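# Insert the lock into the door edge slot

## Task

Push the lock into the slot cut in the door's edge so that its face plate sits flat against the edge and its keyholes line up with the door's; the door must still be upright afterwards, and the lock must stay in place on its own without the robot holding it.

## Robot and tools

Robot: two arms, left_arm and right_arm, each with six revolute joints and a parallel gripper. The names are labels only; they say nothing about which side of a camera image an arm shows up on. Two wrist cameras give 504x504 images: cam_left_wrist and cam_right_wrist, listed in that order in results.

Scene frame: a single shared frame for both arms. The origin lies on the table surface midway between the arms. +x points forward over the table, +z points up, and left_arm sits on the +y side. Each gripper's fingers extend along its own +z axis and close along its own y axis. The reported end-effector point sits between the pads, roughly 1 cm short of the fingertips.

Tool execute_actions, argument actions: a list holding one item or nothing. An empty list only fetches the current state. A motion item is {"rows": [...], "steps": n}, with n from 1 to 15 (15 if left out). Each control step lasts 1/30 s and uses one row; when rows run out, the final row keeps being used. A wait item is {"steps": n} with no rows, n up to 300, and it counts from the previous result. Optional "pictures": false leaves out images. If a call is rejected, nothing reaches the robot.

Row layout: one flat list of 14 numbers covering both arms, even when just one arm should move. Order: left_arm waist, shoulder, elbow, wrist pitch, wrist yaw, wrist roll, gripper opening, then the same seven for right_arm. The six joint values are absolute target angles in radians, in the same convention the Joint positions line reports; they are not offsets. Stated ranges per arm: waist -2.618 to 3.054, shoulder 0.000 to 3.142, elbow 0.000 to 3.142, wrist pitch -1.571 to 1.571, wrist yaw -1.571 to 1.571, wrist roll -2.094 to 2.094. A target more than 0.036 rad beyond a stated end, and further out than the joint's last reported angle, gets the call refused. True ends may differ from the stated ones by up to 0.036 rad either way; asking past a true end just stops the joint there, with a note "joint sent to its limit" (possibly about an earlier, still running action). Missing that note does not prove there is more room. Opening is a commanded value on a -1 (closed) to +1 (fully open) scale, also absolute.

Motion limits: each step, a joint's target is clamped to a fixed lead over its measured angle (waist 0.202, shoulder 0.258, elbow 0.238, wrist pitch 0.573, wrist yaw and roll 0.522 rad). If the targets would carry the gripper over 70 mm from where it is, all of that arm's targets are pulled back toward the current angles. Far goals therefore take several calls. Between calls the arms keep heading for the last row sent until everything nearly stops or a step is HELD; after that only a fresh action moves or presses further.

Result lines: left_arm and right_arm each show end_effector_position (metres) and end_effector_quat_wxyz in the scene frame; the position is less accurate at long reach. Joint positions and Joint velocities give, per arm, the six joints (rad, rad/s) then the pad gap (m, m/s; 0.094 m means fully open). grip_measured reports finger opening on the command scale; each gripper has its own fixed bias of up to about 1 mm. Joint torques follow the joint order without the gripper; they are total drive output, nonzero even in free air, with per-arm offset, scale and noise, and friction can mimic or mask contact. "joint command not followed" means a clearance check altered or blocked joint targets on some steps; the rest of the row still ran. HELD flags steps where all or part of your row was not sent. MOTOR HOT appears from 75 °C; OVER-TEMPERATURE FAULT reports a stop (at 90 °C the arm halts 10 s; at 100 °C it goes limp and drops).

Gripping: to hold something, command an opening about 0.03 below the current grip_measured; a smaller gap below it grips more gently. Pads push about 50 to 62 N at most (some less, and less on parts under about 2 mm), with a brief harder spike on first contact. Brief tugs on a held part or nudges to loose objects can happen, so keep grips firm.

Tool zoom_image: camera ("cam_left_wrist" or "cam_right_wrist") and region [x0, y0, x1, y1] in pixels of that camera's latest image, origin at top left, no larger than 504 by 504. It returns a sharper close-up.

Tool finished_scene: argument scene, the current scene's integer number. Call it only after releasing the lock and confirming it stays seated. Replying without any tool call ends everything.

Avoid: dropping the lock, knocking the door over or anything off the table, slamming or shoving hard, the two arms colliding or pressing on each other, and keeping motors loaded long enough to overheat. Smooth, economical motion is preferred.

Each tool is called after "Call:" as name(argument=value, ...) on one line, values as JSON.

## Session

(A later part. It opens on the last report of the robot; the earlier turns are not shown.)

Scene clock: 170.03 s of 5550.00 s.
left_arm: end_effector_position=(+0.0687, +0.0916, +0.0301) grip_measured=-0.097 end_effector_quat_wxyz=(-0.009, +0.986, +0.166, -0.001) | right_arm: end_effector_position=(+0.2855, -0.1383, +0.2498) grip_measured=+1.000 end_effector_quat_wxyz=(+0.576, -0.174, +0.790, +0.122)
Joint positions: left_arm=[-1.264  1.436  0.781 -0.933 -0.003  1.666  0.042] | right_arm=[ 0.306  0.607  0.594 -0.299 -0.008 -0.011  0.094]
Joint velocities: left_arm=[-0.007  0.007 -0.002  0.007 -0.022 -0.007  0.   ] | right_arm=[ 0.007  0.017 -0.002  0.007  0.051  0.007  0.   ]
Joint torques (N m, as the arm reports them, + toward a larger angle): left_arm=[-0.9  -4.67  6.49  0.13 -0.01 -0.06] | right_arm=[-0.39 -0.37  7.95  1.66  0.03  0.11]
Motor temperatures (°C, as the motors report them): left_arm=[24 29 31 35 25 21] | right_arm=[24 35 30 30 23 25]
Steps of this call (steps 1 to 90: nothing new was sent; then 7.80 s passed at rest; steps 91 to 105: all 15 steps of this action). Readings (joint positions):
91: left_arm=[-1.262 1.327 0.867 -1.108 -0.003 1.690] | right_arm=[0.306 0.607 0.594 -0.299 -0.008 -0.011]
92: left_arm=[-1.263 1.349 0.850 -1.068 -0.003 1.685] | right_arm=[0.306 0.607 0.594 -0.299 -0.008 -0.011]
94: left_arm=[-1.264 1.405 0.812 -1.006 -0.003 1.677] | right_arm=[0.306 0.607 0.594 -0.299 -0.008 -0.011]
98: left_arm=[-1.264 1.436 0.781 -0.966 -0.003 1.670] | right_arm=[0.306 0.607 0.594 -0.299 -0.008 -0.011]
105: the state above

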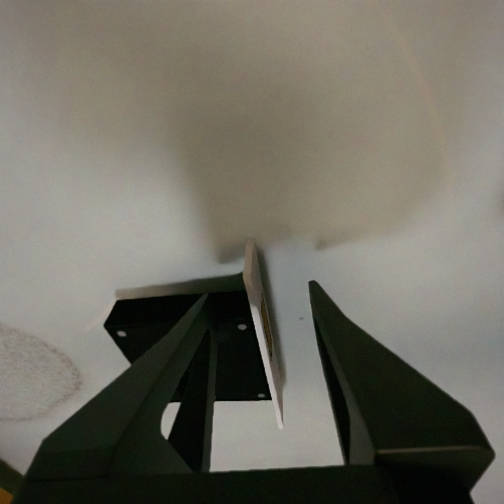

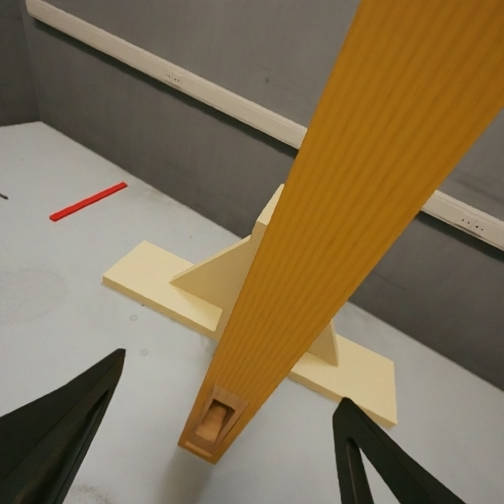

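Call:
execute_actions(actions=[{"rows":[[-1.30,1.45,0.78,-0.9,0,1.54,-0.1,0.3,0.6,0.6,-0.3,0,0,1],[-1.30,1.45,0.78,-0.9,0,1.54,-0.1,0.3,0.6,0.6,-0.3,0,0,1],[-1.30,1.45,0.78,-0.9,0,1.54,-0.1,0.3,0.6,0.6,-0.3,0,0,1],[-1.30,1.45,0.78,-0.9,0,1.54,-0.1,0.3,0.6,0.6,-0.3,0,0,1],[-1.30,1.45,0.78,-0.9,0,1.54,-0.1,0.3,0.6,0.6,-0.3,0,0,1],[-1.30,1.5,0.76,-0.82,0,1.54,-0.1,0.3,0.6,0.6,-0.3,0,0,1]]}])

Scene clock: 178.50 s of 5550.00 s.
left_arm: end_effector_position=(+0.0682, +0.0795, +0.0137) grip_measured=-0.097 end_effector_quat_wxyz=(-0.002, +0.978, +0.210, +0.002) | right_arm: end_effector_position=(+0.2855, -0.1383, +0.2498) grip_measured=+1.000 end_effector_quat_wxyz=(+0.576, -0.174, +0.790, +0.122)
Joint positions: left_arm=[-1.291  1.496  0.762 -0.838 -0.005  1.55   0.042] | right_arm=[ 0.306  0.607  0.594 -0.299 -0.008 -0.011  0.094]
Joint velocities: left_arm=[-0.017 -0.007 -0.002  0.066  0.066 -0.007 -0.001] | right_arm=[-0.012  0.007 -0.002  0.022 -0.022  0.037  0.   ]
Joint torques (N m, as the arm reports them, + toward a larger angle): left_arm=[-0.77 -4.21  5.43  0.16  0.01 -0.07] | right_arm=[-0.53 -0.28  7.81  1.71  0.03  0.06]
Motor temperatures (°C, as the motors report them): left_arm=[24 29 30 34 25 21] | right_arm=[24 34 31 31 23 25]
Steps of this call (steps 1 to 15: the robot went on to your last target; steps 16 to 90: nothing new was sent; then 4.97 s passed at rest; steps 91 to 105: all 15 steps of this action). Readings (joint positions):
91: left_arm=[-1.269 1.436 0.781 -0.926 -0.005 1.646] | right_arm=[0.306 0.607 0.594 -0.299 -0.008 -0.011]
92: left_arm=[-1.276 1.436 0.781 -0.922 -0.005 1.625] | right_arm=[0.306 0.607 0.594 -0.299 -0.008 -0.011]
94: left_arm=[-1.288 1.436 0.781 -0.916 -0.005 1.596] | right_arm=[0.306 0.607 0.594 -0.299 -0.008 -0.011]
98: left_arm=[-1.291 1.471 0.775 -0.874 -0.005 1.566] | right_arm=[0.306 0.607 0.594 -0.299 -0.008 -0.011]
105: the state above

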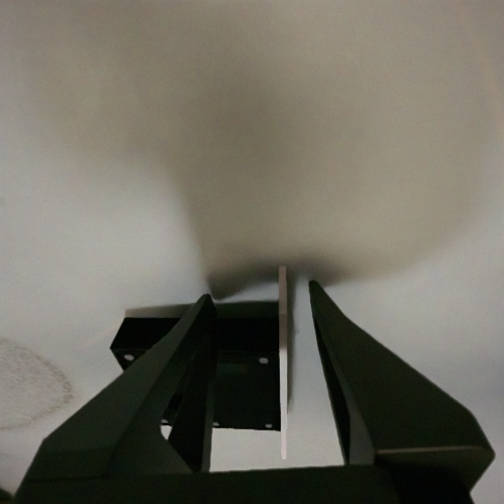

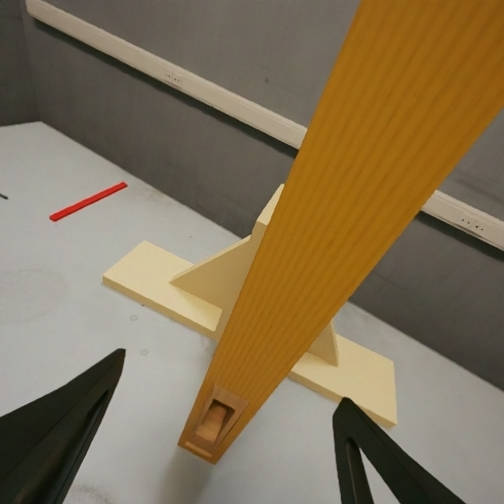

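Descend with slight retraction.

Call:
execute_actions(actions=[{"rows":[[-1.31,1.495,0.715,-0.79,0,1.56,-0.1,0.3,0.6,0.6,-0.3,0,0,1]]}])

Scene clock: 182.60 s of 5550.00 s.
left_arm: end_effector_position=(+0.0662, +0.0799, +0.0081) grip_measured=-0.098 end_effector_quat_wxyz=(+0.002, +0.979, +0.203, +0.003) | right_arm: end_effector_position=(+0.2855, -0.1383, +0.2498) grip_measured=+1.000 end_effector_quat_wxyz=(+0.576, -0.174, +0.790, +0.122)
Joint positions: left_arm=[-1.299  1.496  0.736 -0.805 -0.006  1.554  0.042] | right_arm=[ 0.306  0.607  0.594 -0.299 -0.008 -0.011  0.094]
Joint velocities: left_arm=[ 0.012 -0.012 -0.002  0.037 -0.022  0.022  0.001] | right_arm=[-0.012  0.002  0.022  0.022  0.051 -0.066  0.   ]
Joint torques (N m, as the arm reports them, + toward a larger angle): left_arm=[-0.89 -4.61  3.92  0.25  0.02  0.03] | right_arm=[-0.65 -0.17  7.71  1.67  0.09  0.03]
Motor temperatures (°C, as the motors report them): left_arm=[24 29 30 33 25 21] | right_arm=[24 33 31 31 23 25]
Steps of this call (steps 1 to 15: the robot went on to your last target; steps 16 to 90: nothing new was sent; then 0.60 s passed at rest; steps 91 to 105: all 15 steps of this action). Readings (joint positions):
91: left_arm=[-1.292 1.496 0.756 -0.821 -0.005 1.547] | right_arm=[0.306 0.607 0.594 -0.299 -0.008 -0.011]
92: left_arm=[-1.295 1.496 0.747 -0.811 -0.005 1.548] | right_arm=[0.306 0.607 0.594 -0.299 -0.008 -0.011]
94: left_arm=[-1.299 1.496 0.736 -0.805 -0.006 1.551] | right_arm=[0.306 0.607 0.594 -0.299 -0.008 -0.011]
98: left_arm=[-1.299 1.496 0.736 -0.805 -0.006 1.554] | right_arm=[0.306 0.607 0.594 -0.299 -0.008 -0.011]
105: the state above

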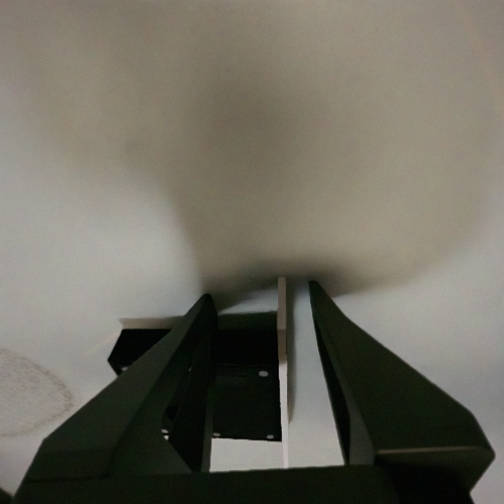

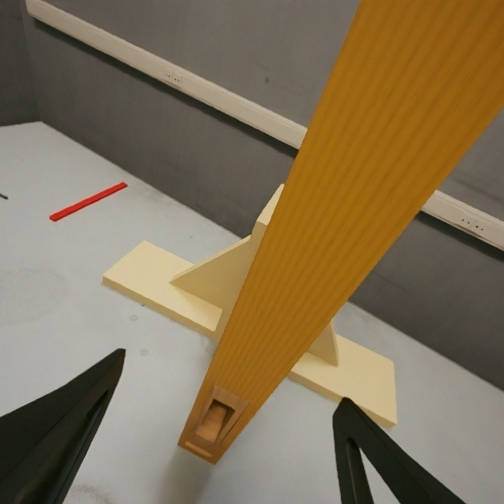

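Call:
execute_actions(actions=[{"rows":[[-1.34,1.47,0.74,-0.81,0,1.54,-0.1,0.3,0.6,0.6,-0.3,0,0,1],[-1.34,1.47,0.74,-0.81,0,1.54,-0.1,0.3,0.6,0.6,-0.3,0,0,1],[-1.34,1.47,0.74,-0.81,0,1.54,-0.1,0.3,0.6,0.6,-0.3,0,0,1],[-1.34,1.47,0.74,-0.81,0,1.54,-0.1,0.3,0.6,0.6,-0.3,0,0,1],[-1.34,1.47,0.74,-0.81,0,1.54,-0.1,0.3,0.6,0.6,-0.3,0,0,1],[-1.34,1.47,0.72,-0.81,0,1.54,-0.1,0.3,0.6,0.6,-0.3,0,0,1],[-1.34,1.495,0.70,-0.79,0,1.54,-0.1,0.3,0.6,0.6,-0.3,0,0,1]]}])

Scene clock: 196.80 s of 5550.00 s.
left_arm: end_effector_position=(+0.0608, +0.0782, +0.0080) grip_measured=-0.098 end_effector_quat_wxyz=(+0.002, +0.981, +0.192, +0.006) | right_arm: end_effector_position=(+0.2855, -0.1383, +0.2498) grip_measured=+1.000 end_effector_quat_wxyz=(+0.576, -0.174, +0.790, +0.122)
Joint positions: left_arm=[-1.329  1.494  0.733 -0.803 -0.011  1.548  0.042] | right_arm=[ 0.306  0.607  0.594 -0.299 -0.008 -0.011  0.094]
Joint velocities: left_arm=[ 0.002 -0.032 -0.007 -0.022 -0.051 -0.037 -0.001] | right_arm=[ 0.007 -0.007  0.007 -0.051  0.037 -0.051  0.   ]
Joint torques (N m, as the arm reports them, + toward a larger angle): left_arm=[-0.91 -4.37  2.97  0.23  0.07 -0.1 ] | right_arm=[-0.84 -0.31  7.58  1.64  0.07  0.09]
Motor temperatures (°C, as the motors report them): left_arm=[24 29 29 32 25 21] | right_arm=[24 33 31 32 23 25]
Steps of this call (steps 1 to 15: the robot went on to your last target; steps 16 to 90: nothing new was sent; then 10.70 s passed at rest; steps 91 to 105: all 15 steps of this action). Readings (joint positions):
91: left_arm=[-1.304 1.494 0.736 -0.805 -0.009 1.553] | right_arm=[0.306 0.607 0.594 -0.299 -0.008 -0.011]
92: left_arm=[-1.313 1.494 0.736 -0.805 -0.010 1.552] | right_arm=[0.306 0.607 0.594 -0.299 -0.008 -0.011]
94: left_arm=[-1.326 1.494 0.736 -0.805 -0.011 1.550] | right_arm=[0.306 0.607 0.594 -0.299 -0.008 -0.011]
98: left_arm=[-1.329 1.494 0.733 -0.803 -0.011 1.548] | right_arm=[0.306 0.607 0.594 -0.299 -0.008 -0.011]
105: the state above

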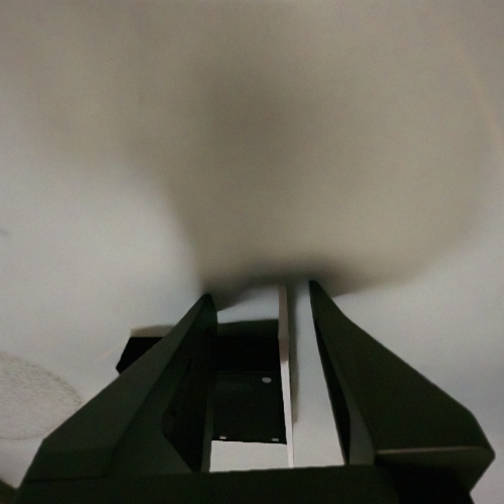

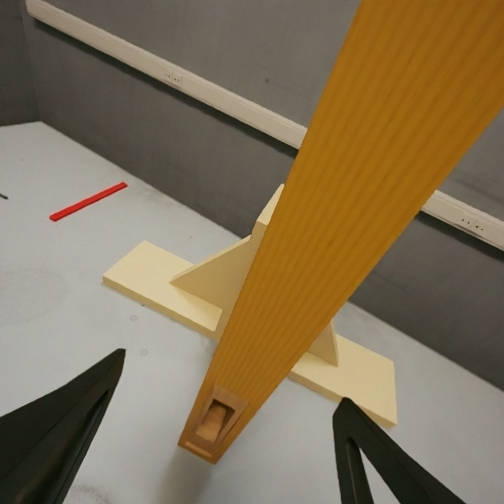

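Call:
execute_actions(actions=[{"rows":[[-1.305,1.48,0.745,-0.8,0,1.56,-0.1,0.3,0.6,0.6,-0.3,0,0,1],[-1.305,1.48,0.745,-0.8,0,1.56,-0.1,0.3,0.6,0.6,-0.3,0,0,1],[-1.305,1.48,0.745,-0.8,0,1.56,-0.1,0.3,0.6,0.6,-0.3,0,0,1],[-1.305,1.48,0.745,-0.8,0,1.56,-0.4,0.3,0.6,0.6,-0.3,0,0,1],[-1.305,1.48,0.745,-0.8,0,1.56,-0.6,0.3,0.6,0.6,-0.3,0,0,1],[-1.305,1.48,0.745,-0.8,0,1.56,-0.8,0.3,0.6,0.6,-0.3,0,0,1],[-1.305,1.48,0.745,-0.8,0,1.56,-1,0.3,0.6,0.6,-0.3,0,0,1]]}], pictures=false)

Call:
execute_actions(actions=[{"rows":[[-1.305,1.25,0.9,-1.15,0,1.56,-1,0.3,0.4,0.4,-0.3,0,0,1]]}])

Scene clock: 209.33 s of 5550.00 s.
left_arm: end_effector_position=(+0.0616, +0.0804, +0.0083) grip_measured=-0.948 end_effector_quat_wxyz=(-0.001, +0.981, +0.195, +0.002) | right_arm: end_effector_position=(+0.2855, -0.1383, +0.2498) grip_measured=+1.000 end_effector_quat_wxyz=(+0.576, -0.174, +0.790, +0.122)
Joint positions: left_arm=[-1.315  1.494  0.734 -0.813 -0.003  1.555  0.002] | right_arm=[ 0.306  0.607  0.594 -0.299 -0.008 -0.011  0.094]
Joint velocities: left_arm=[-0.012 -0.017 -0.007 -0.007  0.051  0.051  0.   ] | right_arm=[-0.012 -0.007 -0.002 -0.037  0.037 -0.051  0.   ]
Joint torques (N m, as the arm reports them, + toward a larger angle): left_arm=[ 0.89 -5.69  6.39  0.21 -0.01  0.03] | right_arm=[-0.57 -0.46  7.95  1.65  0.    0.06]
Motor temperatures (°C, as the motors report them): left_arm=[24 29 28 31 25 21] | right_arm=[24 32 31 33 23 25]
Steps of this call (steps 1 to 15: the robot went on to your last target; steps 16 to 90: nothing new was sent; then 9.03 s passed at rest; steps 91 to 105: all 15 steps of this action). Readings (joint positions):
91: left_arm=[-1.327 1.494 0.734 -0.803 -0.010 1.549] | right_arm=[0.306 0.607 0.594 -0.299 -0.008 -0.011]
92: left_arm=[-1.324 1.494 0.734 -0.803 -0.007 1.549] | right_arm=[0.306 0.607 0.594 -0.299 -0.008 -0.011]
94: left_arm=[-1.320 1.494 0.734 -0.807 -0.003 1.550] | right_arm=[0.306 0.607 0.594 -0.299 -0.008 -0.011]
98: left_arm=[-1.317 1.494 0.734 -0.813 -0.004 1.555] | right_arm=[0.306 0.607 0.594 -0.299 -0.008 -0.011]
105: the state above

Scene clock: 209.83 s of 5550.00 s.
left_arm: end_effector_position=(+0.0551, +0.0942, +0.0875) grip_measured=-0.948 end_effector_quat_wxyz=(+0.028, +0.981, +0.194, +0.004) | right_arm: end_effector_position=(+0.2629, -0.1483, +0.2089) grip_measured=+1.000 end_effector_quat_wxyz=(+0.579, -0.173, +0.787, +0.123)
Joint positions: left_arm=[-1.315  1.26   0.883 -1.137  0.002  1.557  0.002] | right_arm=[ 0.306  0.414  0.408 -0.298 -0.008 -0.01   0.094]
Joint velocities: left_arm=[-0.007  0.002  0.007 -0.139 -0.007 -0.022 -0.001] | right_arm=[-0.002  0.007 -0.002  0.007 -0.022 -0.022  0.   ]
Joint torques (N m, as the arm reports them, + toward a larger angle): left_arm=[ 0.92 -3.97  7.58  0.21 -0.05  0.01] | right_arm=[-0.61 -0.15  6.43  1.71  0.03  0.09]
Motor temperatures (°C, as the motors report them): left_arm=[24 29 28 31 25 21] | right_arm=[24 32 31 33 23 25]
Steps of this call (steps 1 to 15: all 15 steps of this action). Readings (joint positions):
1: left_arm=[-1.315 1.476 0.746 -0.841 -0.003 1.556] | right_arm=[0.306 0.580 0.565 -0.275 -0.008 -0.010]
2: left_arm=[-1.315 1.438 0.764 -0.897 -0.001 1.556] | right_arm=[0.306 0.522 0.516 -0.264 -0.008 -0.010]
4: left_arm=[-1.315 1.341 0.816 -1.001 0.002 1.556] | right_arm=[0.306 0.430 0.440 -0.281 -0.008 -0.010]
8: left_arm=[-1.315 1.260 0.884 -1.071 0.002 1.556] | right_arm=[0.306 0.414 0.408 -0.301 -0.008 -0.010]
15: the state above

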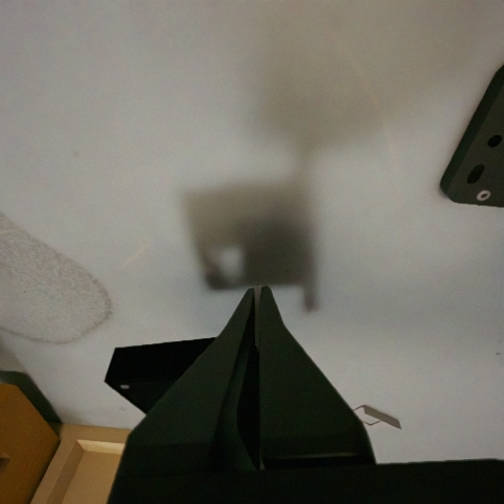

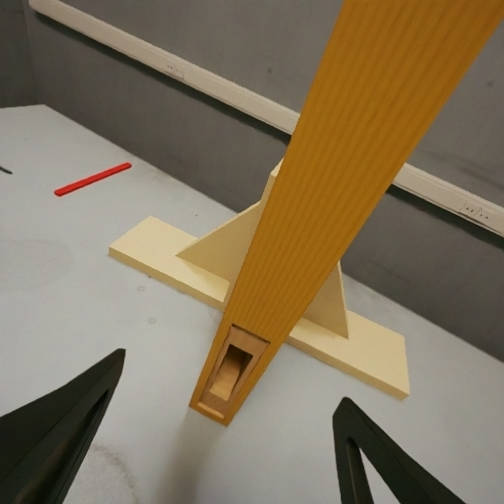

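Call:
execute_actions(actions=[{"rows":[[-1.305,1.25,0.9,-1.15,0,1.56,-1,0.3,0.6,0.1,0.9,0,0,-1]]}])

Call:
execute_actions(actions=[{"steps":20}])

Scene clock: 228.30 s of 5550.00 s.
left_arm: end_effector_position=(+0.0543, +0.0962, +0.0874) grip_measured=-0.948 end_effector_quat_wxyz=(+0.024, +0.981, +0.194, +0.003) | right_arm: end_effector_position=(+0.2839, -0.1391, +0.2682) grip_measured=-0.978 end_effector_quat_wxyz=(+0.785, -0.130, +0.584, +0.164)
Joint positions: left_arm=[-1.315  1.26   0.883 -1.146  0.002  1.557  0.002] | right_arm=[ 0.306  0.611  0.079  0.822 -0.008 -0.01   0.001]
Joint velocities: left_arm=[-0.002 -0.007 -0.002  0.051 -0.066 -0.007  0.001] | right_arm=[-0.007 -0.012  0.002  0.637 -0.051 -0.022 -0.   ]
Joint torques (N m, as the arm reports them, + toward a larger angle): left_arm=[ 0.9  -3.96  7.46  0.14 -0.06  0.01] | right_arm=[-0.73 -0.62  8.62  1.36  0.05  0.04]
Motor temperatures (°C, as the motors report them): left_arm=[24 29 30 30 25 21] | right_arm=[24 32 30 34 23 25]
Steps of this call (steps 1 to 15: the robot went on to your last target; steps 16 to 90: nothing new was sent; then 14.97 s passed at rest; steps 91 to 105: all 15 steps of this action). Readings (joint positions):
91: left_arm=[-1.315 1.260 0.883 -1.146 0.002 1.557] | right_arm=[0.306 0.435 0.370 -0.192 -0.008 -0.010]
92: left_arm=[-1.315 1.260 0.883 -1.146 0.002 1.557] | right_arm=[0.306 0.481 0.314 -0.043 -0.008 -0.010]
94: left_arm=[-1.315 1.260 0.883 -1.146 0.002 1.557] | right_arm=[0.306 0.570 0.188 0.189 -0.008 -0.010]
98: left_arm=[-1.315 1.260 0.883 -1.146 0.002 1.557] | right_arm=[0.306 0.611 0.079 0.468 -0.008 -0.010]
105: the state above

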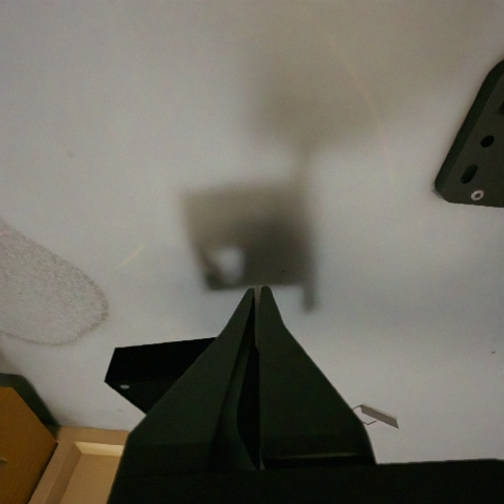

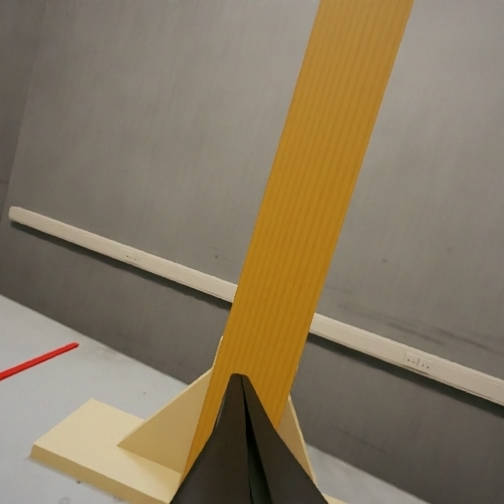

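Scene clock: 228.97 s of 5550.00 s.
left_arm: end_effector_position=(+0.0543, +0.0962, +0.0874) grip_measured=-0.948 end_effector_quat_wxyz=(+0.024, +0.981, +0.194, +0.003) | right_arm: end_effector_position=(+0.2781, -0.1417, +0.2867) grip_measured=-0.978 end_effector_quat_wxyz=(+0.807, -0.123, +0.553, +0.168)
Joint positions: left_arm=[-1.315  1.26   0.883 -1.146  0.002  1.557  0.002] | right_arm=[ 0.306  0.611  0.079  0.9   -0.008 -0.01   0.001]
Joint velocities: left_arm=[-0.007 -0.002 -0.012  0.022  0.051  0.022 -0.   ] | right_arm=[ 0.002  0.007 -0.007 -0.007 -0.007 -0.081 -0.001]
Joint torques (N m, as the arm reports them, + toward a larger angle): left_arm=[ 0.91 -3.96  7.51  0.14 -0.06  0.01] | right_arm=[-0.83 -0.54  8.58  1.47  0.04  0.02]
Motor temperatures (°C, as the motors report them): left_arm=[24 29 30 30 25 21] | right_arm=[24 32 31 34 23 25]
Steps of this call (steps 1 to 20: the robot went on to your last target). Readings (joint positions):
1: left_arm=[-1.315 1.260 0.883 -1.146 0.002 1.557] | right_arm=[0.306 0.611 0.079 0.840 -0.008 -0.010]
2: left_arm=[-1.315 1.260 0.883 -1.146 0.002 1.557] | right_arm=[0.306 0.611 0.079 0.854 -0.008 -0.010]
4: left_arm=[-1.315 1.260 0.883 -1.146 0.002 1.557] | right_arm=[0.306 0.611 0.079 0.874 -0.008 -0.010]
8: left_arm=[-1.315 1.260 0.883 -1.146 0.002 1.557] | right_arm=[0.306 0.611 0.079 0.892 -0.008 -0.010]
20: the state above

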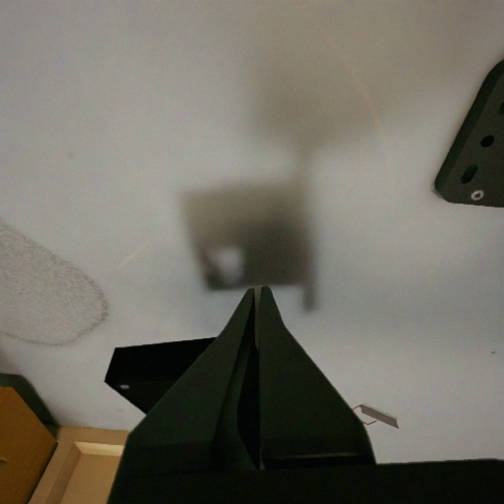

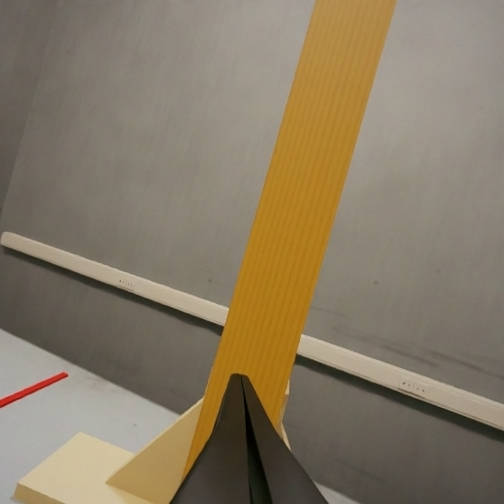

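Call:
execute_actions(actions=[{"rows":[[-1.1,1.0,0.8,-0.6,0,0.8,-1,-0.35,0.4,0.4,-0.2,-0.9,0.25,1]]}], pictures=false)

Call:
execute_actions(actions=[{"rows":[[-1.05,1.3,0.7,0.4,0.3,0,-1,-0.35,0.4,0.4,-0.2,-0.9,0.25,1]]}], pictures=false)

Call:
execute_actions(actions=[{"rows":[[-1.05,1.74,0.95,0.67,0.2,0,-1,-0.35,0.4,0.4,-0.2,-0.9,0.25,1]]}], pictures=false)

Call:
execute_actions(actions=[{"steps":30}])

Scene clock: 249.77 s of 5550.00 s.
left_arm: end_effector_position=(+0.1378, +0.0470, +0.1438) grip_measured=-0.948 end_effector_quat_wxyz=(+0.313, +0.749, +0.583, -0.024) | right_arm: end_effector_position=(+0.2591, -0.1731, +0.2619) grip_measured=+1.000 end_effector_quat_wxyz=(+0.606, -0.109, +0.726, +0.307)
Joint positions: left_arm=[-1.104  1.027  0.782 -0.687  0.002  0.835  0.002] | right_arm=[-0.343  0.4    0.41  -0.126 -0.846  0.232  0.094]
Joint velocities: left_arm=[-0.007  0.002 -0.002  0.081 -0.022 -0.198 -0.001] | right_arm=[-0.007  0.002  0.002 -0.462 -0.286  0.037  0.   ]
Joint torques (N m, as the arm reports them, + toward a larger angle): left_arm=[ 0.37 -4.44  8.49  1.75 -0.06 -0.01] | right_arm=[-0.63  1.22  6.41  1.4  -0.12  0.03]
Motor temperatures (°C, as the motors report them): left_arm=[24 29 30 29 25 21] | right_arm=[24 31 32 33 23 25]
Steps of this call (steps 1 to 15: the robot went on to your last target; steps 16 to 90: nothing new was sent; then 17.30 s passed at rest; steps 91 to 105: all 15 steps of this action). Readings (joint positions):
91: left_arm=[-1.291 1.233 0.861 -1.094 0.020 1.492] | right_arm=[0.263 0.576 0.113 0.792 -0.101 0.031]
92: left_arm=[-1.241 1.184 0.825 -1.016 0.031 1.413] | right_arm=[0.189 0.527 0.169 0.647 -0.205 0.072]
94: left_arm=[-1.152 1.095 0.787 -0.905 0.022 1.232] | right_arm=[0.035 0.454 0.304 0.425 -0.402 0.133]
98: left_arm=[-1.104 1.028 0.782 -0.754 0.002 0.975] | right_arm=[-0.260 0.400 0.414 0.136 -0.692 0.195]
105: the state above

Scene clock: 250.27 s of 5550.00 s.
left_arm: end_effector_position=(+0.1835, -0.0688, +0.1612) grip_measured=-0.948 end_effector_quat_wxyz=(+0.425, +0.465, +0.709, -0.319) | right_arm: end_effector_position=(+0.2533, -0.1667, +0.2530) grip_measured=+1.000 end_effector_quat_wxyz=(+0.581, -0.107, +0.736, +0.331)
Joint positions: left_arm=[-1.057  1.333  0.666  0.199  0.259  0.066  0.002] | right_arm=[-0.343  0.4    0.41  -0.179 -0.888  0.242  0.094]
Joint velocities: left_arm=[ 0.022  0.012 -0.002  0.857  0.168 -0.462 -0.   ] | right_arm=[ 0.002 -0.007  0.007 -0.007  0.051 -0.066  0.   ]
Joint torques (N m, as the arm reports them, + toward a larger angle): left_arm=[ 0.62 -7.47  9.64  2.13  0.18  0.  ] | right_arm=[-0.65  1.17  6.29  1.31 -0.14  0.02]
Motor temperatures (°C, as the motors report them): left_arm=[24 29 30 30 25 21] | right_arm=[24 31 32 33 23 25]
Steps of this call (steps 1 to 15: all 15 steps of this action). Readings (joint positions):
1: left_arm=[-1.095 1.052 0.770 -0.639 0.033 0.764] | right_arm=[-0.343 0.400 0.410 -0.138 -0.855 0.234]
2: left_arm=[-1.081 1.106 0.757 -0.552 0.078 0.672] | right_arm=[-0.343 0.400 0.410 -0.148 -0.862 0.236]
4: left_arm=[-1.065 1.247 0.721 -0.337 0.152 0.471] | right_arm=[-0.343 0.400 0.410 -0.160 -0.873 0.238]
8: left_arm=[-1.058 1.333 0.672 -0.073 0.192 0.253] | right_arm=[-0.343 0.400 0.410 -0.173 -0.883 0.240]
15: the state above

Scene clock: 250.77 s of 5550.00 s.
left_arm: end_effector_position=(+0.2535, -0.1496, +0.1501) grip_measured=-0.948 end_effector_quat_wxyz=(+0.479, +0.420, +0.693, -0.336) | right_arm: end_effector_position=(+0.2535, -0.1678, +0.2507) grip_measured=+1.000 end_effector_quat_wxyz=(+0.577, -0.102, +0.739, +0.331)
Joint positions: left_arm=[-1.057  1.779  0.912  0.539  0.21   0.003  0.002] | right_arm=[-0.346  0.4    0.41  -0.191 -0.886  0.242  0.094]
Joint velocities: left_arm=[-0.007  0.012 -0.002  0.154  0.022 -0.095  0.   ] | right_arm=[-0.002  0.007 -0.007 -0.037  0.037 -0.037  0.   ]
Joint torques (N m, as the arm reports them, + toward a larger angle): left_arm=[  0.57 -11.69   9.56   2.44  -0.06  -0.05] | right_arm=[-0.31  1.14  6.15  1.41 -0.2   0.06]
Motor temperatures (°C, as the motors report them): left_arm=[24 29 30 30 25 21] | right_arm=[24 31 32 33 23 25]
Steps of this call (steps 1 to 15: all 15 steps of this action). Readings (joint positions):
1: left_arm=[-1.057 1.354 0.681 0.224 0.260 0.056] | right_arm=[-0.343 0.400 0.410 -0.179 -0.888 0.242]
2: left_arm=[-1.057 1.402 0.715 0.256 0.258 0.049] | right_arm=[-0.343 0.400 0.410 -0.179 -0.889 0.242]
4: left_arm=[-1.057 1.537 0.802 0.335 0.246 0.036] | right_arm=[-0.343 0.400 0.410 -0.180 -0.889 0.242]
8: left_arm=[-1.057 1.762 0.913 0.499 0.218 0.016] | right_arm=[-0.343 0.400 0.410 -0.180 -0.889 0.242]
15: the state above

Scene clock: 251.77 s of 5550.00 s.
left_arm: end_effector_position=(+0.2545, -0.1502, +0.1531) grip_measured=-0.948 end_effector_quat_wxyz=(+0.483, +0.417, +0.691, -0.338) | right_arm: end_effector_position=(+0.2531, -0.1673, +0.2508) grip_measured=+1.000 end_effector_quat_wxyz=(+0.577, -0.104, +0.739, +0.332)
Joint positions: left_arm=[-1.057  1.779  0.912  0.552  0.208 -0.     0.002] | right_arm=[-0.346  0.4    0.41  -0.191 -0.889  0.242  0.094]
Joint velocities: left_arm=[ 0.022 -0.007  0.002 -0.051 -0.007  0.095  0.001] | right_arm=[-0.012 -0.007  0.007 -0.007 -0.051 -0.022  0.   ]
Joint torques (N m, as the arm reports them, + toward a larger angle): left_arm=[  0.62 -11.69   9.59   2.54  -0.08  -0.02] | right_arm=[-0.37  1.22  6.32  1.38 -0.14 -0.02]
Motor temperatures (°C, as the motors report them): left_arm=[24 30 30 31 25 21] | right_arm=[24 31 32 33 23 25]
Steps of this call (steps 1 to 30: the robot went on to your last target). Readings (joint positions):
1: left_arm=[-1.057 1.779 0.912 0.543 0.210 0.003] | right_arm=[-0.346 0.400 0.410 -0.191 -0.886 0.242]
2: left_arm=[-1.057 1.779 0.912 0.545 0.210 0.002] | right_arm=[-0.346 0.400 0.410 -0.191 -0.887 0.242]
4: left_arm=[-1.057 1.779 0.912 0.549 0.209 0.001] | right_arm=[-0.346 0.400 0.410 -0.191 -0.888 0.242]
8: left_arm=[-1.057 1.779 0.912 0.551 0.208 0.001] | right_arm=[-0.346 0.400 0.410 -0.191 -0.889 0.242]
30: the state above
All arms were judged still, so your last target was given up. Only a new action makes them travel on or press farther. Fingers that are still opening or closing keep moving.

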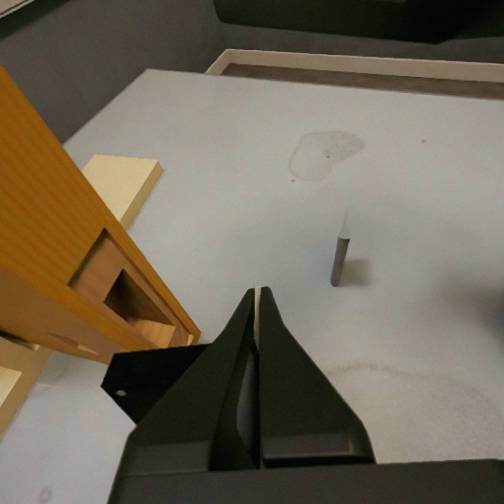

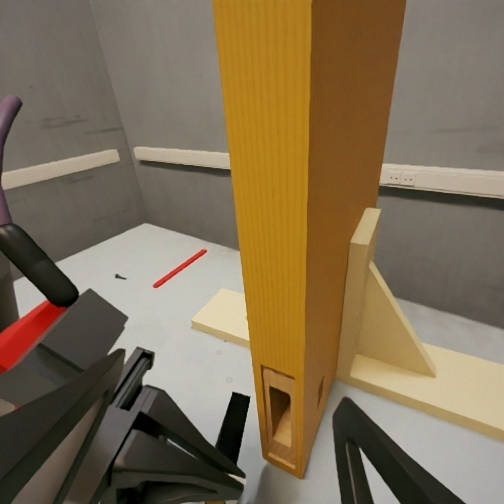

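Call:
execute_actions(actions=[{"rows":[[-1.05,1.74,0.95,0.67,0.2,0,-1,-1.0,0.4,0.4,-0.2,-0.9,0.25,1],[-1.05,1.74,0.95,0.67,0.2,0,-1,-1.0,0.4,0.4,-0.2,-0.9,0.25,1],[-1.05,1.74,0.95,0.67,0.2,0,-1,-1.0,0.4,0.4,-0.2,-0.9,0.25,1],[-1.05,1.74,0.95,0.67,0.2,0,-1,-1.0,0.4,0.4,-0.2,-0.9,0.25,1],[-1.05,1.74,0.95,0.67,0.2,0,-1,-1.0,0.4,0.4,-0.2,-0.9,0.25,1],[-1.05,1.74,0.95,0.67,0.2,0,-1,-1.0,0.9,0.1,0.8,-1.55,0.25,1]]}], pictures=false)

Call:
execute_actions(actions=[{"steps":40}])

Scene clock: 271.37 s of 5550.00 s.
left_arm: end_effector_position=(+0.2545, -0.1502, +0.1531) grip_measured=-0.948 end_effector_quat_wxyz=(+0.483, +0.417, +0.691, -0.338) | right_arm: end_effector_position=(+0.2634, -0.2652, +0.1713) grip_measured=+1.000 end_effector_quat_wxyz=(+0.613, -0.050, +0.713, +0.337)
Joint positions: left_arm=[-1.057  1.779  0.912  0.552  0.208 -0.     0.002] | right_arm=[-0.993  0.911  0.087  0.639 -1.454  0.248  0.094]
Joint velocities: left_arm=[ 0.002 -0.012 -0.007 -0.037 -0.11   0.007 -0.   ] | right_arm=[ 0.002  0.002  0.012  1.194 -0.593  0.037  0.   ]
Joint torques (N m, as the arm reports them, + toward a larger angle): left_arm=[  0.62 -11.67   9.57   2.54  -0.08  -0.02] | right_arm=[-0.48 -1.52  7.2   0.81 -0.22 -0.02]
Motor temperatures (°C, as the motors report them): left_arm=[24 35 32 40 25 21] | right_arm=[24 31 30 33 23 25]
Steps of this call (steps 1 to 90: nothing new was sent; then 16.10 s passed at rest; steps 91 to 105: all 15 steps of this action). Readings (joint positions):
91: left_arm=[-1.057 1.779 0.912 0.552 0.208 -0.000] | right_arm=[-0.383 0.400 0.410 -0.192 -0.903 0.242]
92: left_arm=[-1.057 1.779 0.912 0.552 0.208 -0.000] | right_arm=[-0.456 0.400 0.410 -0.191 -0.904 0.242]
94: left_arm=[-1.057 1.779 0.912 0.552 0.208 -0.000] | right_arm=[-0.610 0.400 0.410 -0.191 -0.902 0.243]
98: left_arm=[-1.057 1.779 0.912 0.552 0.208 -0.000] | right_arm=[-0.910 0.597 0.262 0.200 -1.179 0.245]
105: the state above

Scene clock: 272.70 s of 5550.00 s.
left_arm: end_effector_position=(+0.2545, -0.1502, +0.1531) grip_measured=-0.948 end_effector_quat_wxyz=(+0.483, +0.417, +0.691, -0.338) | right_arm: end_effector_position=(+0.2554, -0.2537, +0.1864) grip_measured=+1.000 end_effector_quat_wxyz=(+0.632, -0.136, +0.694, +0.317)
Joint positions: left_arm=[-1.057  1.779  0.912  0.552  0.208 -0.     0.002] | right_arm=[-0.993  0.911  0.087  0.802 -1.541  0.248  0.094]
Joint velocities: left_arm=[-0.022 -0.012  0.012 -0.022  0.037  0.051  0.   ] | right_arm=[-0.007  0.012 -0.017 -0.022 -0.007 -0.007  0.   ]
Joint torques (N m, as the arm reports them, + toward a larger angle): left_arm=[  0.62 -11.65   9.56   2.55  -0.07  -0.03] | right_arm=[-0.53 -1.45  7.03  1.08 -0.11 -0.04]
Motor temperatures (°C, as the motors report them): left_arm=[24 35 32 40 25 21] | right_arm=[24 31 30 33 23 25]
Steps of this call (steps 1 to 30: the robot went on to your last target; steps 31 to 40: nothing new was sent). Readings (joint positions):
1: left_arm=[-1.057 1.779 0.912 0.552 0.208 -0.000] | right_arm=[-0.993 0.911 0.087 0.674 -1.472 0.248]
2: left_arm=[-1.057 1.779 0.912 0.552 0.208 -0.000] | right_arm=[-0.993 0.911 0.087 0.701 -1.485 0.248]
4: left_arm=[-1.057 1.779 0.912 0.552 0.208 -0.000] | right_arm=[-0.993 0.911 0.087 0.739 -1.506 0.248]
8: left_arm=[-1.057 1.779 0.912 0.552 0.208 -0.000] | right_arm=[-0.993 0.911 0.087 0.778 -1.527 0.248]
40: the state above
All arms were judged still, so your last target was given up. Only a new action makes them travel on or press farther. Fingers that are still opening or closing keep moving.

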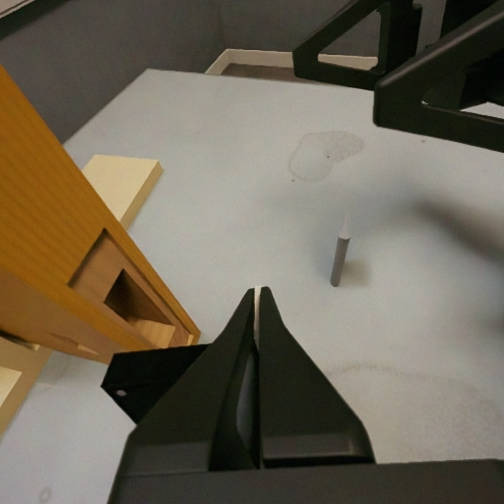

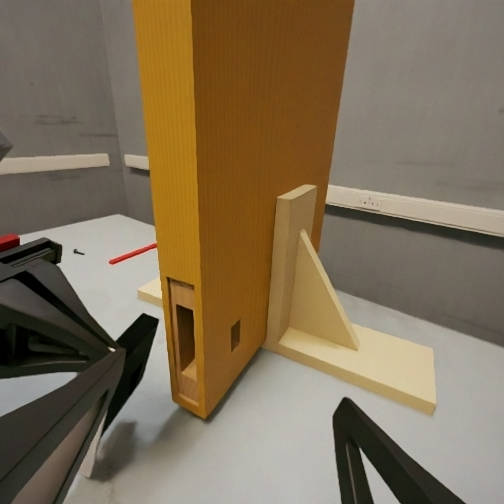

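Call:
execute_actions(actions=[{"rows":[[-1.05,1.74,0.95,0.74,0.2,0.03,-1,-0.82,0.7,0.0,0.7,-1.55,0.25,-1]]}], pictures=false)

Call:
execute_actions(actions=[{"steps":20}])

Scene clock: 282.77 s of 5550.00 s.
left_arm: end_effector_position=(+0.2570, -0.1531, +0.1659) grip_measured=-0.948 end_effector_quat_wxyz=(+0.507, +0.417, +0.673, -0.342) | right_arm: end_effector_position=(+0.2348, -0.2009, +0.1827) grip_measured=-0.978 end_effector_quat_wxyz=(+0.612, -0.212, +0.674, +0.355)
Joint positions: left_arm=[-1.057  1.779  0.912  0.606  0.206  0.014  0.002] | right_arm=[-0.828  0.716  0.019  0.724 -1.548  0.249  0.001]
Joint velocities: left_arm=[-0.012  0.012 -0.007 -0.007 -0.051 -0.022  0.   ] | right_arm=[-0.007  0.007  0.007 -0.037  0.051 -0.037 -0.   ]
Joint torques (N m, as the arm reports them, + toward a larger angle): left_arm=[  0.65 -11.69   9.57   2.69  -0.06   0.15] | right_arm=[ 0.89 -0.7   4.91  0.86 -0.01 -0.03]
Motor temperatures (°C, as the motors report them): left_arm=[24 36 32 43 25 21] | right_arm=[24 31 30 32 23 25]
Steps of this call (steps 1 to 90: nothing new was sent; then 6.57 s passed at rest; steps 91 to 105: all 15 steps of this action). Readings (joint positions):
91: left_arm=[-1.057 1.779 0.912 0.558 0.208 0.003] | right_arm=[-0.961 0.881 0.079 0.782 -1.527 0.249]
92: left_arm=[-1.057 1.779 0.912 0.565 0.208 0.006] | right_arm=[-0.904 0.821 0.060 0.767 -1.528 0.249]
94: left_arm=[-1.057 1.779 0.912 0.585 0.208 0.010] | right_arm=[-0.840 0.733 0.029 0.758 -1.544 0.249]
98: left_arm=[-1.057 1.779 0.912 0.606 0.206 0.014] | right_arm=[-0.828 0.716 0.019 0.736 -1.548 0.249]
105: the state above

Scene clock: 283.43 s of 5550.00 s.
left_arm: end_effector_position=(+0.2570, -0.1531, +0.1659) grip_measured=-0.948 end_effector_quat_wxyz=(+0.507, +0.417, +0.673, -0.342) | right_arm: end_effector_position=(+0.2348, -0.2009, +0.1825) grip_measured=-0.978 end_effector_quat_wxyz=(+0.611, -0.211, +0.675, +0.356)
Joint positions: left_arm=[-1.057  1.779  0.912  0.606  0.206  0.014  0.002] | right_arm=[-0.828  0.716  0.019  0.721 -1.548  0.249  0.001]
Joint velocities: left_arm=[-0.002 -0.007 -0.017 -0.022  0.081  0.007 -0.001] | right_arm=[ 0.002  0.007  0.007  0.022  0.051  0.022 -0.   ]
Joint torques (N m, as the arm reports them, + toward a larger angle): left_arm=[  0.61 -11.68   9.6    2.7   -0.07   0.15] | right_arm=[ 0.81 -0.63  5.06  0.86  0.01 -0.02]
Motor temperatures (°C, as the motors report them): left_arm=[24 36 32 44 25 21] | right_arm=[24 31 30 32 23 25]
Steps of this call (steps 1 to 15: the robot went on to your last target; steps 16 to 20: nothing new was sent). Readings (joint positions):
1: left_arm=[-1.057 1.779 0.912 0.606 0.206 0.014] | right_arm=[-0.828 0.716 0.019 0.723 -1.548 0.249]
2: left_arm=[-1.057 1.779 0.912 0.606 0.206 0.014] | right_arm=[-0.828 0.716 0.019 0.723 -1.548 0.249]
4: left_arm=[-1.057 1.779 0.912 0.606 0.206 0.014] | right_arm=[-0.828 0.716 0.019 0.722 -1.548 0.249]
8: left_arm=[-1.057 1.779 0.912 0.606 0.206 0.014] | right_arm=[-0.828 0.716 0.019 0.721 -1.548 0.249]
20: the state above
All arms were judged still, so your last target was given up. Only a new action makes them travel on or press farther. Fingers that are still opening or closing keep moving.

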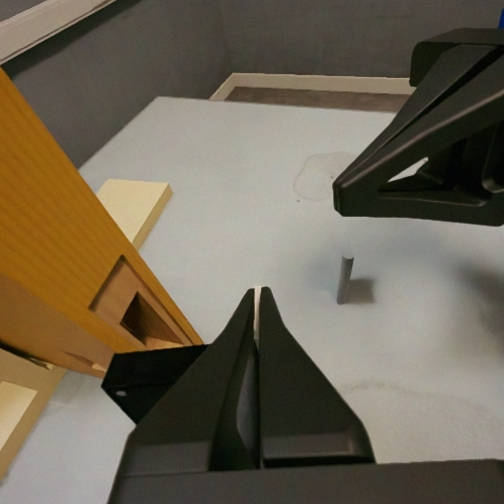

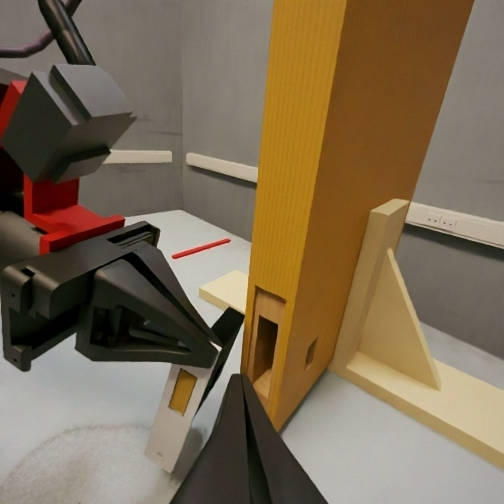

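Call:
execute_actions(actions=[{"rows":[[-1.06,1.78,0.95,0.85,0.2,0,-1,-0.88,0.7,0.0,0.7,-1.55,0.1,-1],[-1.06,1.78,0.95,0.9,0.2,0,-1,-0.88,0.7,0.0,0.7,-1.55,0.1,-1],[-1.06,1.82,0.95,0.95,0.2,0,-1,-0.88,0.7,0.0,0.7,-1.55,0.1,-1],[-1.06,1.82,0.95,1.0,0.2,0,-1,-0.88,0.7,0.0,0.7,-1.55,0.1,-1],[-1.06,1.86,0.95,1.05,0.2,0,-1,-0.88,0.7,0.0,0.7,-1.55,0.1,-1],[-1.06,1.88,0.95,1.1,0.2,0,-1,-0.88,0.7,0.0,0.7,-1.55,0.1,-1],[-1.06,1.92,0.95,1.13,0.2,0,-1,-0.88,0.7,0.0,0.7,-1.55,0.1,-1]]}], pictures=false)

Call:
execute_actions(actions=[{"steps":20}])

Scene clock: 300.80 s of 5550.00 s.
left_arm: end_effector_position=(+0.2718, -0.1692, +0.1572) grip_measured=-0.948 end_effector_quat_wxyz=(+0.560, +0.388, +0.633, -0.367) | right_arm: end_effector_position=(+0.2368, -0.2099, +0.1824) grip_measured=-0.978 end_effector_quat_wxyz=(+0.640, -0.242, +0.664, +0.301)
Joint positions: left_arm=[-1.057  1.949  0.908  0.936  0.193 -0.011  0.002] | right_arm=[-0.871  0.716  0.019  0.72  -1.549  0.113  0.001]
Joint velocities: left_arm=[ 0.007  0.017 -0.007  0.007  0.022 -0.037 -0.   ] | right_arm=[-0.007  0.007  0.012  0.081 -0.081 -0.066 -0.001]
Joint torques (N m, as the arm reports them, + toward a larger angle): left_arm=[ -0.25 -11.73   9.24   3.2    0.09   0.15] | right_arm=[-0.93 -0.83  5.23  0.84 -0.03 -0.07]
Motor temperatures (°C, as the motors report them): left_arm=[24 37 33 49 25 22] | right_arm=[24 31 29 30 23 25]
Steps of this call (steps 1 to 90: nothing new was sent; then 13.87 s passed at rest; steps 91 to 105: all 15 steps of this action). Readings (joint positions):
91: left_arm=[-1.057 1.782 0.912 0.618 0.205 0.010] | right_arm=[-0.837 0.716 0.019 0.720 -1.549 0.226]
92: left_arm=[-1.057 1.787 0.911 0.634 0.203 0.003] | right_arm=[-0.852 0.716 0.019 0.720 -1.549 0.203]
94: left_arm=[-1.057 1.811 0.908 0.688 0.202 -0.005] | right_arm=[-0.868 0.716 0.019 0.720 -1.549 0.169]
98: left_arm=[-1.057 1.902 0.908 0.859 0.200 -0.008] | right_arm=[-0.871 0.716 0.019 0.720 -1.549 0.133]
105: the state above

Scene clock: 301.47 s of 5550.00 s.
left_arm: end_effector_position=(+0.2721, -0.1691, +0.1579) grip_measured=-0.948 end_effector_quat_wxyz=(+0.561, +0.386, +0.633, -0.368) | right_arm: end_effector_position=(+0.2368, -0.2099, +0.1824) grip_measured=-0.978 end_effector_quat_wxyz=(+0.641, -0.244, +0.664, +0.299)
Joint positions: left_arm=[-1.057  1.949  0.908  0.939  0.191 -0.015  0.002] | right_arm=[-0.871  0.716  0.019  0.72  -1.549  0.108  0.001]
Joint velocities: left_arm=[ 0.012  0.007 -0.002  0.022  0.022 -0.051  0.   ] | right_arm=[-0.002  0.012 -0.007 -0.007  0.007 -0.007 -0.   ]
Joint torques (N m, as the arm reports them, + toward a larger angle): left_arm=[ -0.24 -11.71   9.27   3.22   0.07   0.14] | right_arm=[-0.85 -0.87  4.97  0.87  0.01 -0.13]
Motor temperatures (°C, as the motors report them): left_arm=[24 38 33 49 25 22] | right_arm=[24 31 29 30 23 25]
Steps of this call (steps 1 to 15: the robot went on to your last target; steps 16 to 20: nothing new was sent). Readings (joint positions):
1: left_arm=[-1.057 1.949 0.908 0.938 0.192 -0.011] | right_arm=[-0.871 0.716 0.019 0.720 -1.549 0.112]
2: left_arm=[-1.057 1.949 0.908 0.938 0.192 -0.012] | right_arm=[-0.871 0.716 0.019 0.720 -1.549 0.111]
4: left_arm=[-1.057 1.949 0.908 0.939 0.191 -0.013] | right_arm=[-0.871 0.716 0.019 0.720 -1.549 0.110]
8: left_arm=[-1.057 1.949 0.908 0.939 0.191 -0.014] | right_arm=[-0.871 0.716 0.019 0.720 -1.549 0.109]
20: the state above
All arms were judged still, so your last target was given up. Only a new action makes them travel on or press farther. Fingers that are still opening or closing keep moving.

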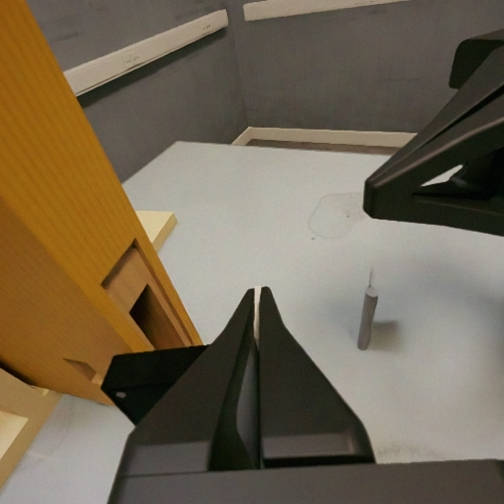

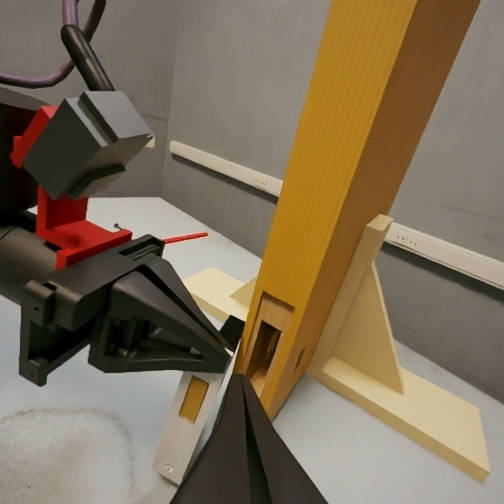

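Call:
execute_actions(actions=[{"rows":[[-1.13,1.92,0.95,1.13,0.14,0,-1,-0.95,0.7,0.0,0.7,-1.55,0.3,-1]],"steps":12}], pictures=false)

Call:
execute_actions(actions=[{"rows":[[-1.13,1.97,1.07,1.08,0.14,0,-1,-0.95,0.7,0.0,0.7,-1.55,0.3,-1]]}], pictures=false)

Call:
execute_actions(actions=[{"steps":20}])

Scene clock: 312.40 s of 5550.00 s.
left_arm: end_effector_position=(+0.2494, -0.1855, +0.1717) grip_measured=-0.948 end_effector_quat_wxyz=(+0.578, +0.385, +0.612, -0.379) | right_arm: end_effector_position=(+0.2392, -0.2244, +0.1824) grip_measured=-0.978 end_effector_quat_wxyz=(+0.625, -0.163, +0.688, +0.332)
Joint positions: left_arm=[-1.127  1.949  0.908  0.996  0.135 -0.013  0.002] | right_arm=[-0.941  0.716  0.019  0.72  -1.552  0.278  0.001]
Joint velocities: left_arm=[ 0.012 -0.007  0.027  0.095  0.051  0.022 -0.   ] | right_arm=[ 0.002 -0.007 -0.007  0.007  0.022  0.11  -0.001]
Joint torques (N m, as the arm reports them, + toward a larger angle): left_arm=[ -0.3  -11.72   9.33   2.59   0.02   0.09] | right_arm=[-0.93 -1.01  4.98  0.85  0.09  0.05]
Motor temperatures (°C, as the motors report them): left_arm=[24 38 33 55 25 22] | right_arm=[24 30 29 30 23 25]
Steps of this call (steps 1 to 90: nothing new was sent; then 7.53 s passed at rest; steps 91 to 102: all 12 steps of this action). Readings (joint positions):
91: left_arm=[-1.064 1.949 0.908 0.940 0.178 -0.015] | right_arm=[-0.885 0.716 0.019 0.720 -1.552 0.138]
92: left_arm=[-1.074 1.949 0.908 0.944 0.158 -0.014] | right_arm=[-0.910 0.716 0.019 0.720 -1.552 0.169]
94: left_arm=[-1.096 1.949 0.908 0.952 0.132 -0.014] | right_arm=[-0.936 0.716 0.019 0.720 -1.552 0.213]
98: left_arm=[-1.122 1.949 0.908 0.978 0.131 -0.013] | right_arm=[-0.941 0.716 0.019 0.720 -1.552 0.259]
102: the state above

Scene clock: 312.90 s of 5550.00 s.
left_arm: end_effector_position=(+0.2621, -0.2057, +0.1903) grip_measured=-0.948 end_effector_quat_wxyz=(+0.593, +0.378, +0.597, -0.386) | right_arm: end_effector_position=(+0.2392, -0.2244, +0.1824) grip_measured=-0.978 end_effector_quat_wxyz=(+0.622, -0.159, +0.689, +0.336)
Joint positions: left_arm=[-1.127  1.998  1.024  0.975  0.136 -0.011  0.002] | right_arm=[-0.941  0.716  0.019  0.72  -1.552  0.291  0.001]
Joint velocities: left_arm=[-0.007 -0.002 -0.002 -0.022 -0.095 -0.051  0.   ] | right_arm=[-0.007 -0.002 -0.007  0.081  0.007  0.007  0.   ]
Joint torques (N m, as the arm reports them, + toward a larger angle): left_arm=[ -0.22 -12.25   9.89   2.42   0.02   0.1 ] | right_arm=[-0.92 -0.55  5.11  0.87  0.05  0.  ]
Motor temperatures (°C, as the motors report them): left_arm=[24 38 33 55 25 22] | right_arm=[24 30 29 30 23 25]
Steps of this call (steps 1 to 15: all 15 steps of this action). Readings (joint positions):
1: left_arm=[-1.127 1.956 0.924 0.989 0.135 -0.013] | right_arm=[-0.941 0.716 0.019 0.720 -1.552 0.281]
2: left_arm=[-1.127 1.972 0.955 0.980 0.136 -0.012] | right_arm=[-0.941 0.716 0.019 0.720 -1.552 0.283]
4: left_arm=[-1.127 1.996 1.004 0.975 0.136 -0.012] | right_arm=[-0.941 0.716 0.019 0.720 -1.552 0.286]
8: left_arm=[-1.127 1.998 1.024 0.978 0.136 -0.011] | right_arm=[-0.941 0.716 0.019 0.720 -1.552 0.289]
15: the state above

Scene clock: 313.57 s of 5550.00 s.
left_arm: end_effector_position=(+0.2621, -0.2057, +0.1903) grip_measured=-0.948 end_effector_quat_wxyz=(+0.593, +0.378, +0.597, -0.386) | right_arm: end_effector_position=(+0.2392, -0.2244, +0.1824) grip_measured=-0.978 end_effector_quat_wxyz=(+0.622, -0.159, +0.689, +0.336)
Joint positions: left_arm=[-1.127  1.998  1.024  0.975  0.136 -0.011  0.002] | right_arm=[-0.941  0.716  0.019  0.72  -1.552  0.291  0.001]
Joint velocities: left_arm=[ 0.012 -0.007 -0.027 -0.037  0.037 -0.007  0.   ] | right_arm=[ 0.007 -0.012 -0.002  0.007 -0.022 -0.007  0.001]
Joint torques (N m, as the arm reports them, + toward a larger angle): left_arm=[ -0.18 -12.28   9.85   2.43   0.02   0.1 ] | right_arm=[-0.94 -0.79  5.01  0.88  0.06  0.02]
Motor temperatures (°C, as the motors report them): left_arm=[24 38 33 55 25 22] | right_arm=[24 30 29 30 23 25]
Steps of this call (steps 1 to 15: the robot went on to your last target; steps 16 to 20: nothing new was sent). Readings (joint positions):
1: left_arm=[-1.127 1.998 1.024 0.975 0.136 -0.011] | right_arm=[-0.941 0.716 0.019 0.720 -1.552 0.291]
2: left_arm=[-1.127 1.998 1.024 0.975 0.136 -0.011] | right_arm=[-0.941 0.716 0.019 0.720 -1.552 0.291]
4: left_arm=[-1.127 1.998 1.024 0.975 0.136 -0.011] | right_arm=[-0.941 0.716 0.019 0.720 -1.552 0.291]
8: left_arm=[-1.127 1.998 1.024 0.975 0.136 -0.011] | right_arm=[-0.941 0.716 0.019 0.720 -1.552 0.291]
20: the state above
All arms were judged still, so your last target was given up. Only a new action makes them travel on or press farther. Fingers that are still opening or closing keep moving.

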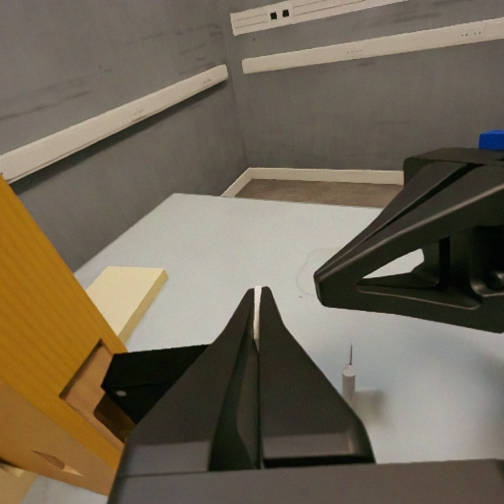

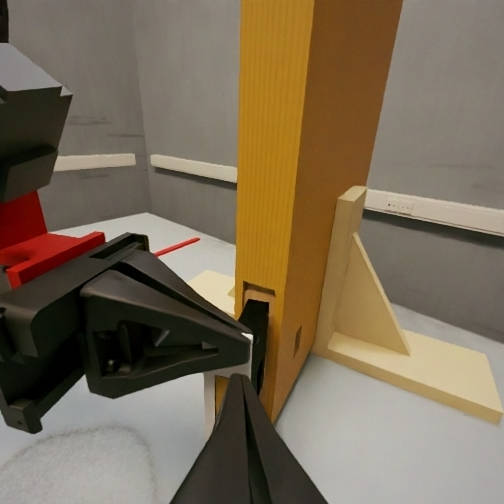

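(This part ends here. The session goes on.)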